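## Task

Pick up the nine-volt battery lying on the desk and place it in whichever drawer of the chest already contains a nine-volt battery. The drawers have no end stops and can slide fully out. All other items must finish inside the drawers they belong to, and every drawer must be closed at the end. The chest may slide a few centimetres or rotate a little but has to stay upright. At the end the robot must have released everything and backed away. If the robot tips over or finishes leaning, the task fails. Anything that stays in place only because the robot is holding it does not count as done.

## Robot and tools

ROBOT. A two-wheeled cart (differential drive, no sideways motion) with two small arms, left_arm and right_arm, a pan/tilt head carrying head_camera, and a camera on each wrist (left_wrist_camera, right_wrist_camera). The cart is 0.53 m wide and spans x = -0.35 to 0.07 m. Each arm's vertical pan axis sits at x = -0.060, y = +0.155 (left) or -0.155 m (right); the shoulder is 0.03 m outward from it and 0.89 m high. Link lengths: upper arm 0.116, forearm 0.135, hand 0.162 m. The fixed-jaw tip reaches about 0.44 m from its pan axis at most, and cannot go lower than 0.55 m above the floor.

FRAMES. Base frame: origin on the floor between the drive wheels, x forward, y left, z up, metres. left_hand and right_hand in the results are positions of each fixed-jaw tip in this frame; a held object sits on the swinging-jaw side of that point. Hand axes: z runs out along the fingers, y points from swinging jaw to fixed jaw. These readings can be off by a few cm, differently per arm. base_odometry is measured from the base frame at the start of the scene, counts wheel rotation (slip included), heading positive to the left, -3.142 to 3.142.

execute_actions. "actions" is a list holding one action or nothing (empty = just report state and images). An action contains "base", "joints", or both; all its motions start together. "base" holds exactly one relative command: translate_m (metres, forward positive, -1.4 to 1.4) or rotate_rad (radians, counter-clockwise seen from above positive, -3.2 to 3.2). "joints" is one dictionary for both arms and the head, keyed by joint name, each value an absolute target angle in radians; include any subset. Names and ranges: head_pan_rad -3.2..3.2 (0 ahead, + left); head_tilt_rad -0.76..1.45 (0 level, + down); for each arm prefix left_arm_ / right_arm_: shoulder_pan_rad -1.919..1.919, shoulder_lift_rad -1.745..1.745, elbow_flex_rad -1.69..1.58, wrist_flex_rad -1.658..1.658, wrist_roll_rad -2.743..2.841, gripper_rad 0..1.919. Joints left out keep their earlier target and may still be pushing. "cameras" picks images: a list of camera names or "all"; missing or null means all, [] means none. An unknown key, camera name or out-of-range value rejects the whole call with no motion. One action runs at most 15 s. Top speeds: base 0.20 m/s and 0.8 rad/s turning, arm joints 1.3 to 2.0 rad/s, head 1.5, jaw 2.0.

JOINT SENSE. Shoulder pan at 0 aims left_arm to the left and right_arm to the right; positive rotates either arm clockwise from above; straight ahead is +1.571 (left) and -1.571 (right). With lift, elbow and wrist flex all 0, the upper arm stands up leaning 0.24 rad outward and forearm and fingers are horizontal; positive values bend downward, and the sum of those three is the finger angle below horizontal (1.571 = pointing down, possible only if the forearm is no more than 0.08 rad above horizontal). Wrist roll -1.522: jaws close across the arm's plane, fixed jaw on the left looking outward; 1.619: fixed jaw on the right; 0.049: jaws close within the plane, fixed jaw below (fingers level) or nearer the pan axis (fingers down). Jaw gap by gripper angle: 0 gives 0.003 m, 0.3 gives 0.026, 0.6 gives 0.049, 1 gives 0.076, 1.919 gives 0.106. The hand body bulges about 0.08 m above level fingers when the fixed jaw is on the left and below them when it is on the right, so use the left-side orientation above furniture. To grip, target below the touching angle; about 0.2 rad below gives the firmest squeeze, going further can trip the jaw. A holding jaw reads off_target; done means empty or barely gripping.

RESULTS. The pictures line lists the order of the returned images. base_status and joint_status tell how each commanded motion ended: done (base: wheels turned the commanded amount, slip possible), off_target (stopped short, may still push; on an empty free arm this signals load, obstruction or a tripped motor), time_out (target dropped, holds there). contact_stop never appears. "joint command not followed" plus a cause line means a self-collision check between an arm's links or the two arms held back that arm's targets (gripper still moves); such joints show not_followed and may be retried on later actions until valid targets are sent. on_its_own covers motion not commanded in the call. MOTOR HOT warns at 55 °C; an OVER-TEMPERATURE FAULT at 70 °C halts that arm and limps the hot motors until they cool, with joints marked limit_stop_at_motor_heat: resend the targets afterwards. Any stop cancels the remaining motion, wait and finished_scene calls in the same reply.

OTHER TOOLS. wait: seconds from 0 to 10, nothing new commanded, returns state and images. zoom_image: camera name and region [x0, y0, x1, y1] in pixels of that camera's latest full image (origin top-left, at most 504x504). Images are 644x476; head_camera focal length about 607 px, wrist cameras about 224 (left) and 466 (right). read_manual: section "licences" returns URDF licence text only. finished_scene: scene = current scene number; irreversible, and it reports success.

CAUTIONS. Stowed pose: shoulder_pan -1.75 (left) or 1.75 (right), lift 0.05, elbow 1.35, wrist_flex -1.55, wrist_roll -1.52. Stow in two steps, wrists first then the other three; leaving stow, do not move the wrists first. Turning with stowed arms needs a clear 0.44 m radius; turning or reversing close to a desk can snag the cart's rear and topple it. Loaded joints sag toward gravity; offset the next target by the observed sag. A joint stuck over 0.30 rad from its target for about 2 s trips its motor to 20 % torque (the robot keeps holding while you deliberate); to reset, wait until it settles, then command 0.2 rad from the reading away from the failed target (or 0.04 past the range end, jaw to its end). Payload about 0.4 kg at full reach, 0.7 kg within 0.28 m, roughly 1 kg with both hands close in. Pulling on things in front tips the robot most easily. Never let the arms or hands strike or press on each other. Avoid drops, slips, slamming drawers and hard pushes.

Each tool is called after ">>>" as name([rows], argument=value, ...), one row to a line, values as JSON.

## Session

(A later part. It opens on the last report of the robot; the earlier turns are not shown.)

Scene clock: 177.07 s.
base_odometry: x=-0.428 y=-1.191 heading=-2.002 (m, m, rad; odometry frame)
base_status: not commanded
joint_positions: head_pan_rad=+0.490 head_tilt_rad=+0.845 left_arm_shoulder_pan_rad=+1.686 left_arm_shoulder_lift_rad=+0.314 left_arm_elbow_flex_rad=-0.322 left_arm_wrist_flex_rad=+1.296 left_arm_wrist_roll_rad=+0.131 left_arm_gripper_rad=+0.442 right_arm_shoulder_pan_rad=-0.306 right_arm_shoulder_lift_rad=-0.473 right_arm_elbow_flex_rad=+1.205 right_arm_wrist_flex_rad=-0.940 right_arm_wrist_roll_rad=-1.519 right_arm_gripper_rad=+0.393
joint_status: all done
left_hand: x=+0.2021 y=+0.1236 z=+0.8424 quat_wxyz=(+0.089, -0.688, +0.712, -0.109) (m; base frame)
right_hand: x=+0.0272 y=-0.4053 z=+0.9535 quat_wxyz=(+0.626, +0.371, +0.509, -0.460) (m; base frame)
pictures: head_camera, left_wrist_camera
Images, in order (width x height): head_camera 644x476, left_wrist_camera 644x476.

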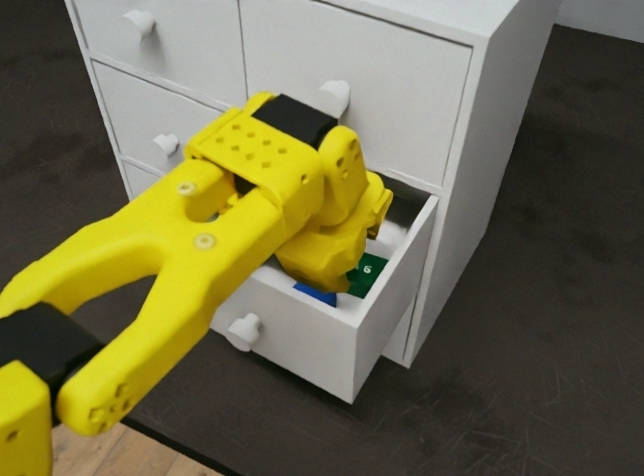

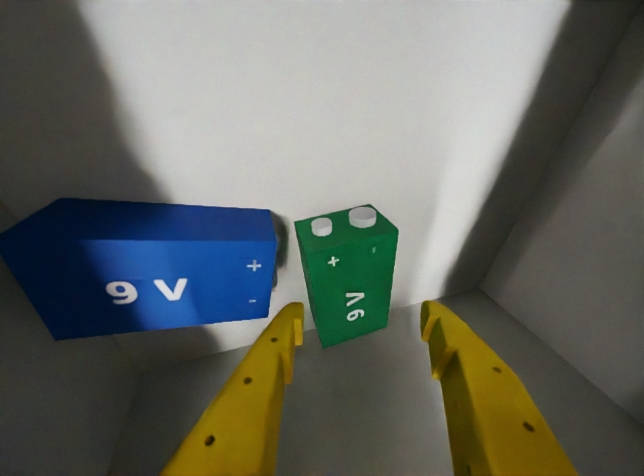

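>>> execute_actions([
  {"joints":{"left_arm_shoulder_lift_rad":0.17,"left_arm_elbow_flex_rad":-0.42,"left_arm_wrist_flex_rad":1.43}},
], cameras=[])

>>> execute_actions([
  {"joints":{"left_arm_shoulder_lift_rad":0.02,"left_arm_wrist_flex_rad":1.53,"left_arm_gripper_rad":0.1}},
], cameras=[])

>>> execute_actions([
  {"joints":{"left_arm_shoulder_lift_rad":-0.15,"left_arm_elbow_flex_rad":-0.57,"left_arm_wrist_flex_rad":1.62}},
], cameras=["head_camera"])

Scene clock: 179.53 s.
base_odometry: x=-0.428 y=-1.191 heading=-2.002 (m, m, rad; odometry frame)
base_status: not commanded
joint_positions: head_pan_rad=+0.490 head_tilt_rad=+0.845 left_arm_shoulder_pan_rad=+1.686 left_arm_shoulder_lift_rad=+0.218 left_arm_elbow_flex_rad=-0.387 left_arm_wrist_flex_rad=+1.423 left_arm_wrist_roll_rad=+0.131 left_arm_gripper_rad=+0.443 right_arm_shoulder_pan_rad=-0.306 right_arm_shoulder_lift_rad=-0.473 right_arm_elbow_flex_rad=+1.205 right_arm_wrist_flex_rad=-0.940 right_arm_wrist_roll_rad=-1.519 right_arm_gripper_rad=+0.393
joint_status: all done
left_hand: x=+0.1949 y=+0.1244 z=+0.8708 quat_wxyz=(+0.100, -0.686, +0.710, -0.122) (m; base frame)
right_hand: x=+0.0272 y=-0.4053 z=+0.9535 quat_wxyz=(+0.626, +0.371, +0.509, -0.460) (m; base frame)
pictures: none
No camera images: the call's "cameras" was empty. Leave "cameras" out to get every camera's image.

Scene clock: 180.33 s.
base_odometry: x=-0.428 y=-1.191 heading=-2.002 (m, m, rad; odometry frame)
base_status: not commanded
joint_positions: head_pan_rad=+0.490 head_tilt_rad=+0.845 left_arm_shoulder_pan_rad=+1.686 left_arm_shoulder_lift_rad=+0.063 left_arm_elbow_flex_rad=-0.388 left_arm_wrist_flex_rad=+1.524 left_arm_wrist_roll_rad=+0.131 left_arm_gripper_rad=+0.107 right_arm_shoulder_pan_rad=-0.306 right_arm_shoulder_lift_rad=-0.473 right_arm_elbow_flex_rad=+1.205 right_arm_wrist_flex_rad=-0.940 right_arm_wrist_roll_rad=-1.519 right_arm_gripper_rad=+0.393
joint_status: all done
left_hand: x=+0.1809 y=+0.1260 z=+0.9003 quat_wxyz=(+0.117, -0.683, +0.706, -0.143) (m; base frame)
right_hand: x=+0.0272 y=-0.4053 z=+0.9535 quat_wxyz=(+0.626, +0.371, +0.509, -0.460) (m; base frame)
pictures: none
No camera images: the call's "cameras" was empty. Leave "cameras" out to get every camera's image.

Scene clock: 181.13 s.
base_odometry: x=-0.428 y=-1.191 heading=-2.002 (m, m, rad; odometry frame)
base_status: not commanded
joint_positions: head_pan_rad=+0.490 head_tilt_rad=+0.845 left_arm_shoulder_pan_rad=+1.686 left_arm_shoulder_lift_rad=-0.115 left_arm_elbow_flex_rad=-0.540 left_arm_wrist_flex_rad=+1.615 left_arm_wrist_roll_rad=+0.131 left_arm_gripper_rad=+0.107 right_arm_shoulder_pan_rad=-0.306 right_arm_shoulder_lift_rad=-0.473 right_arm_elbow_flex_rad=+1.205 right_arm_wrist_flex_rad=-0.940 right_arm_wrist_roll_rad=-1.519 right_arm_gripper_rad=+0.393
joint_status: all done
left_hand: x=+0.1731 y=+0.1269 z=+0.9595 quat_wxyz=(+0.191, -0.663, +0.685, -0.233) (m; base frame)
right_hand: x=+0.0272 y=-0.4053 z=+0.9535 quat_wxyz=(+0.626, +0.371, +0.509, -0.460) (m; base frame)
pictures: head_camera
Images, in order (width x height): head_camera 644x476.

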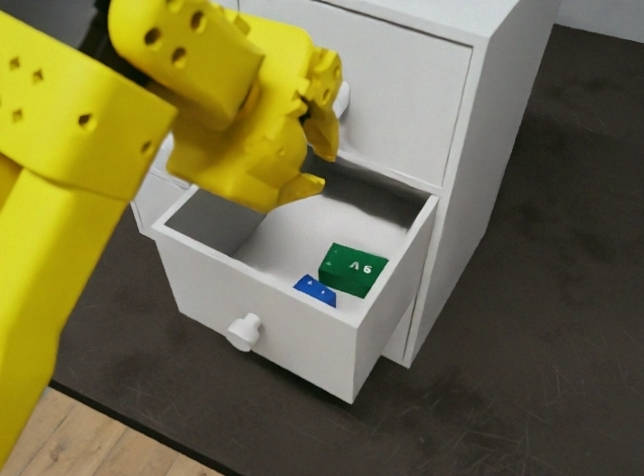

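>>> execute_actions([
  {"base":{"translate_m":-0.2}},
], cameras=[])

>>> execute_actions([
  {"joints":{"left_arm_shoulder_pan_rad":1.535,"left_arm_elbow_flex_rad":0.575,"left_arm_wrist_flex_rad":-0.87,"left_arm_wrist_roll_rad":-1.53,"left_arm_gripper_rad":0.45,"left_arm_shoulder_lift_rad":0.0,"head_tilt_rad":0.7,"head_pan_rad":0.45}},
], cameras=[])

>>> execute_actions([
  {"joints":{"left_arm_shoulder_lift_rad":0.37}},
], cameras=["head_camera","left_wrist_camera"])

Scene clock: 185.20 s.
base_odometry: x=-0.345 y=-1.010 heading=-1.999 (m, m, rad; odometry frame)
base_status: done
joint_positions: head_pan_rad=+0.490 head_tilt_rad=+0.845 left_arm_shoulder_pan_rad=+1.686 left_arm_shoulder_lift_rad=-0.117 left_arm_elbow_flex_rad=-0.540 left_arm_wrist_flex_rad=+1.615 left_arm_wrist_roll_rad=+0.131 left_arm_gripper_rad=+0.107 right_arm_shoulder_pan_rad=-0.306 right_arm_shoulder_lift_rad=-0.473 right_arm_elbow_flex_rad=+1.205 right_arm_wrist_flex_rad=-0.940 right_arm_wrist_roll_rad=-1.519 right_arm_gripper_rad=+0.393
joint_status: not commanded
left_hand: x=+0.1730 y=+0.1269 z=+0.9598 quat_wxyz=(+0.191, -0.663, +0.685, -0.233) (m; base frame)
right_hand: x=+0.0272 y=-0.4053 z=+0.9535 quat_wxyz=(+0.626, +0.371, +0.509, -0.460) (m; base frame)
pictures: none
No camera images: the call's "cameras" was empty. Leave "cameras" out to get every camera's image.

Scene clock: 187.60 s.
base_odometry: x=-0.345 y=-1.010 heading=-1.999 (m, m, rad; odometry frame)
base_status: not commanded
joint_positions: head_pan_rad=+0.460 head_tilt_rad=+0.714 left_arm_shoulder_pan_rad=+1.540 left_arm_shoulder_lift_rad=+0.006 left_arm_elbow_flex_rad=+0.578 left_arm_wrist_flex_rad=-0.853 left_arm_wrist_roll_rad=-1.521 left_arm_gripper_rad=+0.443 right_arm_shoulder_pan_rad=-0.306 right_arm_shoulder_lift_rad=-0.473 right_arm_elbow_flex_rad=+1.205 right_arm_wrist_flex_rad=-0.940 right_arm_wrist_roll_rad=-1.519 right_arm_gripper_rad=+0.393
joint_status: all done
left_hand: x=+0.2689 y=+0.1727 z=+0.9789 quat_wxyz=(+0.796, -0.009, +0.606, +0.012) (m; base frame)
right_hand: x=+0.0272 y=-0.4053 z=+0.9535 quat_wxyz=(+0.626, +0.371, +0.509, -0.460) (m; base frame)
pictures: none
No camera images: the call's "cameras" was empty. Leave "cameras" out to get every camera's image.

Scene clock: 188.57 s.
base_odometry: x=-0.345 y=-1.010 heading=-1.999 (m, m, rad; odometry frame)
base_status: not commanded
joint_positions: head_pan_rad=+0.460 head_tilt_rad=+0.714 left_arm_shoulder_pan_rad=+1.540 left_arm_shoulder_lift_rad=+0.379 left_arm_elbow_flex_rad=+0.578 left_arm_wrist_flex_rad=-0.853 left_arm_wrist_roll_rad=-1.521 left_arm_gripper_rad=+0.443 right_arm_shoulder_pan_rad=-0.306 right_arm_shoulder_lift_rad=-0.473 right_arm_elbow_flex_rad=+1.205 right_arm_wrist_flex_rad=-0.940 right_arm_wrist_roll_rad=-1.519 right_arm_gripper_rad=+0.393
joint_status: all done
left_hand: x=+0.2793 y=+0.1730 z=+0.8642 quat_wxyz=(+0.670, -0.012, +0.743, +0.010) (m; base frame)
right_hand: x=+0.0272 y=-0.4053 z=+0.9535 quat_wxyz=(+0.626, +0.371, +0.509, -0.460) (m; base frame)
pictures: head_camera, left_wrist_camera
Images, in order (width x height): head_camera 644x476, left_wrist_camera 644x476.

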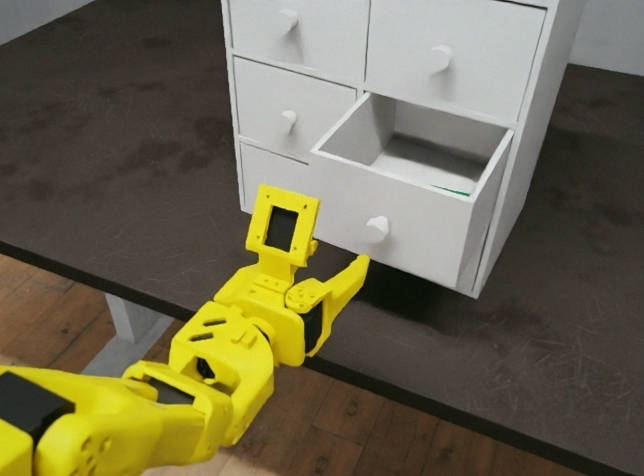

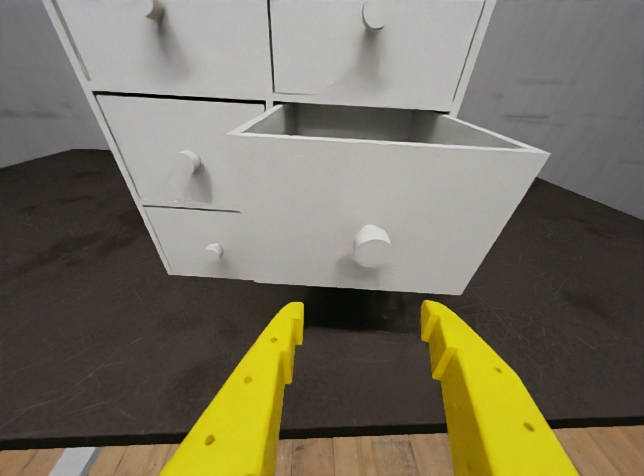

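>>> execute_actions([
  {"base":{"translate_m":0.05},"joints":{"left_arm_shoulder_pan_rad":1.585}},
], cameras=["left_wrist_camera"])

>>> execute_actions([
  {"base":{"translate_m":0.04}},
], cameras=["head_camera","left_wrist_camera"])

Scene clock: 190.70 s.
base_odometry: x=-0.366 y=-1.055 heading=-2.001 (m, m, rad; odometry frame)
base_status: done
joint_positions: head_pan_rad=+0.460 head_tilt_rad=+0.714 left_arm_shoulder_pan_rad=+1.579 left_arm_shoulder_lift_rad=+0.379 left_arm_elbow_flex_rad=+0.578 left_arm_wrist_flex_rad=-0.853 left_arm_wrist_roll_rad=-1.521 left_arm_gripper_rad=+0.443 right_arm_shoulder_pan_rad=-0.306 right_arm_shoulder_lift_rad=-0.473 right_arm_elbow_flex_rad=+1.205 right_arm_wrist_flex_rad=-0.940 right_arm_wrist_roll_rad=-1.519 right_arm_gripper_rad=+0.393
joint_status: all done
left_hand: x=+0.2797 y=+0.1600 z=+0.8642 quat_wxyz=(+0.670, +0.003, +0.743, -0.003) (m; base frame)
right_hand: x=+0.0272 y=-0.4053 z=+0.9535 quat_wxyz=(+0.626, +0.371, +0.509, -0.460) (m; base frame)
pictures: left_wrist_camera
Images, in order (width x height): left_wrist_camera 644x476.

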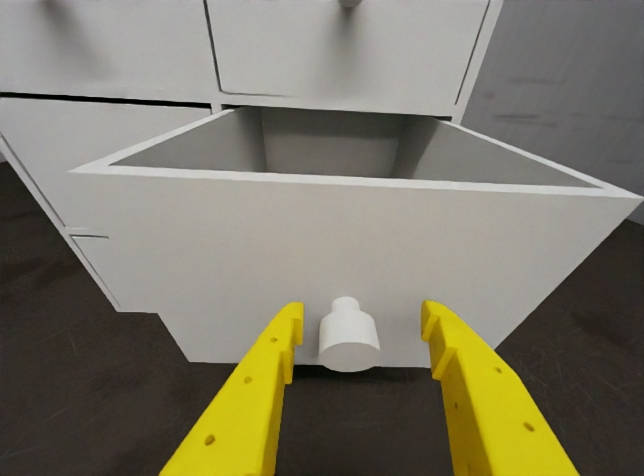

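Scene clock: 191.73 s.
base_odometry: x=-0.383 y=-1.092 heading=-2.003 (m, m, rad; odometry frame)
base_status: done
joint_positions: head_pan_rad=+0.460 head_tilt_rad=+0.714 left_arm_shoulder_pan_rad=+1.582 left_arm_shoulder_lift_rad=+0.379 left_arm_elbow_flex_rad=+0.579 left_arm_wrist_flex_rad=-0.855 left_arm_wrist_roll_rad=-1.521 left_arm_gripper_rad=+0.444 right_arm_shoulder_pan_rad=-0.306 right_arm_shoulder_lift_rad=-0.473 right_arm_elbow_flex_rad=+1.205 right_arm_wrist_flex_rad=-0.940 right_arm_wrist_roll_rad=-1.519 right_arm_gripper_rad=+0.393
joint_status: not commanded
left_hand: x=+0.2796 y=+0.1590 z=+0.8641 quat_wxyz=(+0.670, +0.004, +0.743, -0.004) (m; base frame)
right_hand: x=+0.0272 y=-0.4053 z=+0.9535 quat_wxyz=(+0.626, +0.371, +0.509, -0.460) (m; base frame)
pictures: head_camera, left_wrist_camera
Images, in order (width x height): head_camera 644x476, left_wrist_camera 644x476.

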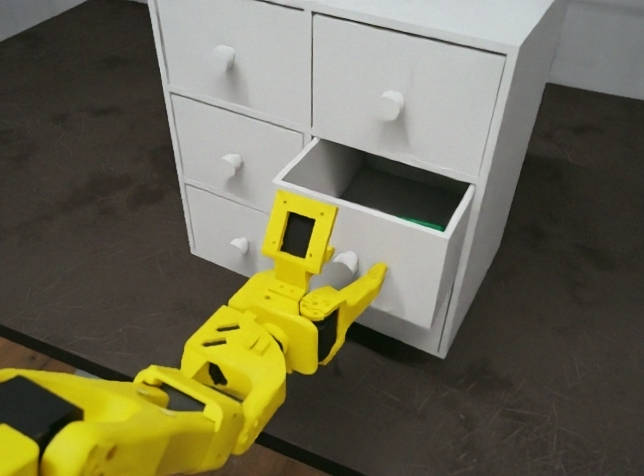

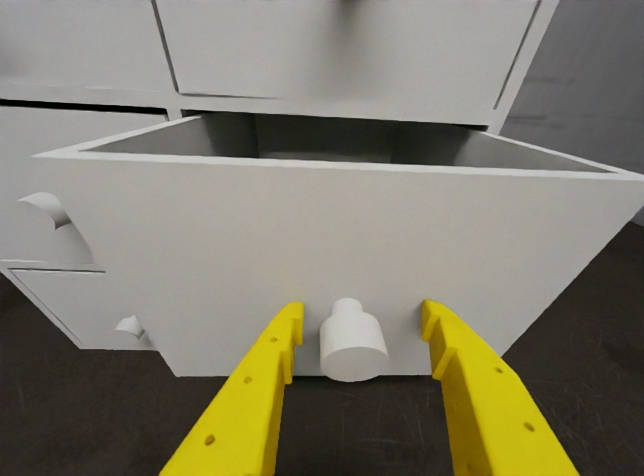

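>>> execute_actions([
  {"base":{"translate_m":0.06}},
], cameras=["head_camera","left_wrist_camera"])

Scene clock: 193.87 s.
base_odometry: x=-0.408 y=-1.146 heading=-2.006 (m, m, rad; odometry frame)
base_status: done
joint_positions: head_pan_rad=+0.460 head_tilt_rad=+0.714 left_arm_shoulder_pan_rad=+1.582 left_arm_shoulder_lift_rad=+0.379 left_arm_elbow_flex_rad=+0.581 left_arm_wrist_flex_rad=-0.855 left_arm_wrist_roll_rad=-1.521 left_arm_gripper_rad=+0.444 right_arm_shoulder_pan_rad=-0.306 right_arm_shoulder_lift_rad=-0.473 right_arm_elbow_flex_rad=+1.205 right_arm_wrist_flex_rad=-0.940 right_arm_wrist_roll_rad=-1.519 right_arm_gripper_rad=+0.393
joint_status: not commanded
left_hand: x=+0.2794 y=+0.1590 z=+0.8637 quat_wxyz=(+0.669, +0.004, +0.743, -0.004) (m; base frame)
right_hand: x=+0.0272 y=-0.4053 z=+0.9535 quat_wxyz=(+0.626, +0.371, +0.509, -0.460) (m; base frame)
pictures: head_camera, left_wrist_camera
Images, in order (width x height): head_camera 644x476, left_wrist_camera 644x476.

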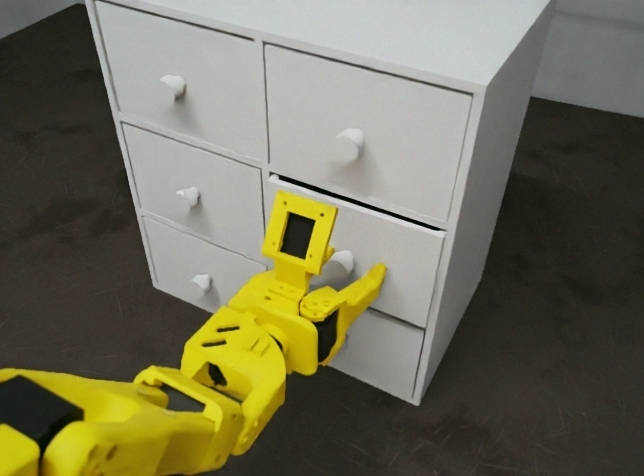

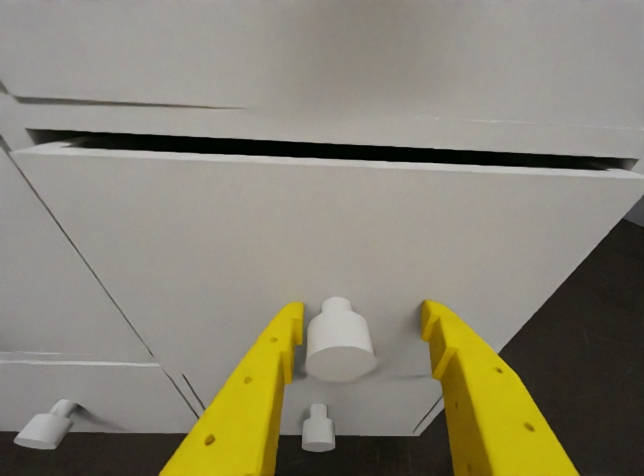

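>>> execute_actions([
  {"base":{"translate_m":0.009}},
], cameras=["head_camera"])

>>> zoom_image(camera="head_camera", region=[70, 0, 500, 420])

Scene clock: 196.40 s.
base_odometry: x=-0.412 y=-1.155 heading=-2.007 (m, m, rad; odometry frame)
base_status: done
joint_positions: head_pan_rad=+0.460 head_tilt_rad=+0.714 left_arm_shoulder_pan_rad=+1.582 left_arm_shoulder_lift_rad=+0.380 left_arm_elbow_flex_rad=+0.586 left_arm_wrist_flex_rad=-0.856 left_arm_wrist_roll_rad=-1.521 left_arm_gripper_rad=+0.444 right_arm_shoulder_pan_rad=-0.306 right_arm_shoulder_lift_rad=-0.473 right_arm_elbow_flex_rad=+1.205 right_arm_wrist_flex_rad=-0.940 right_arm_wrist_roll_rad=-1.519 right_arm_gripper_rad=+0.393
joint_status: not commanded
left_hand: x=+0.2788 y=+0.1590 z=+0.8624 quat_wxyz=(+0.667, +0.004, +0.745, -0.004) (m; base frame)
right_hand: x=+0.0272 y=-0.4053 z=+0.9535 quat_wxyz=(+0.626, +0.371, +0.509, -0.460) (m; base frame)
pictures: head_camera
Images, in order (width x height): head_camera 644x476.

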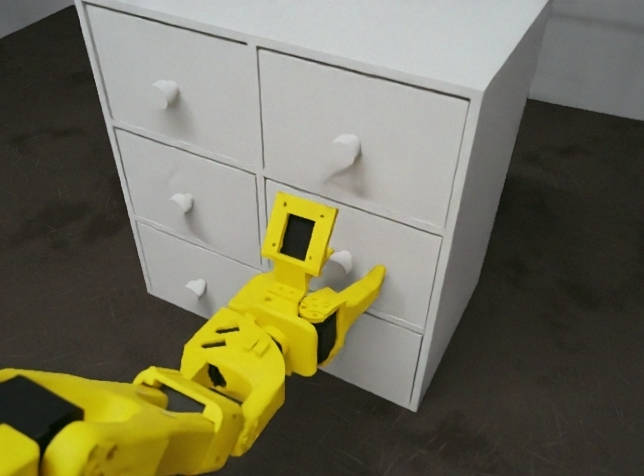

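Region (70, 0, 500, 420) of head_camera's 644x476 image, scaled by 1.172; it fills the top 492 rows of this view, and the rest is white.

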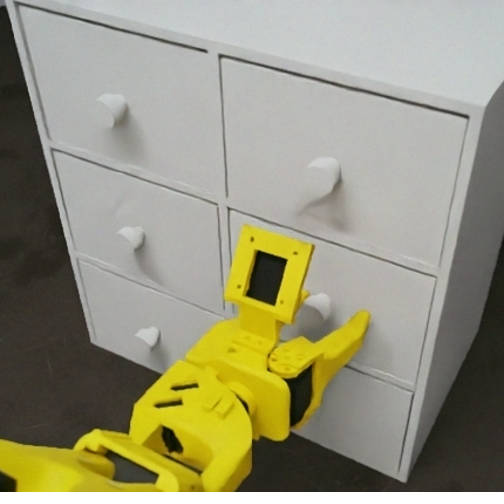

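All shut. Back away, easing the fixed jaw off the knob.

>>> execute_actions([
  {"base":{"translate_m":-0.45},"joints":{"left_arm_shoulder_pan_rad":1.555,"head_pan_rad":0.3,"head_tilt_rad":0.45}},
], cameras=["head_camera"])

Scene clock: 200.70 s.
base_odometry: x=-0.222 y=-0.747 heading=-2.014 (m, m, rad; odometry frame)
base_status: done
joint_positions: head_pan_rad=+0.310 head_tilt_rad=+0.463 left_arm_shoulder_pan_rad=+1.562 left_arm_shoulder_lift_rad=+0.380 left_arm_elbow_flex_rad=+0.586 left_arm_wrist_flex_rad=-0.856 left_arm_wrist_roll_rad=-1.521 left_arm_gripper_rad=+0.444 right_arm_shoulder_pan_rad=-0.306 right_arm_shoulder_lift_rad=-0.473 right_arm_elbow_flex_rad=+1.205 right_arm_wrist_flex_rad=-0.940 right_arm_wrist_roll_rad=-1.519 right_arm_gripper_rad=+0.393
joint_status: all done
left_hand: x=+0.2786 y=+0.1657 z=+0.8624 quat_wxyz=(+0.667, -0.004, +0.745, +0.003) (m; base frame)
right_hand: x=+0.0272 y=-0.4053 z=+0.9535 quat_wxyz=(+0.626, +0.371, +0.509, -0.460) (m; base frame)
pictures: head_camera
Images, in order (width x height): head_camera 644x476.

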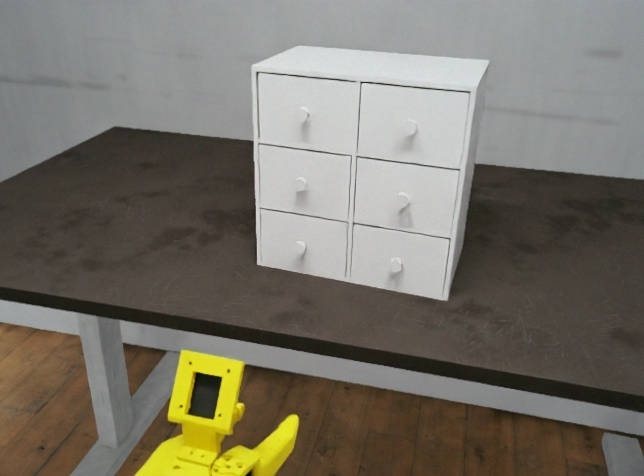

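>>> finished_scene(scene=1)

The scene is finished: the task was done.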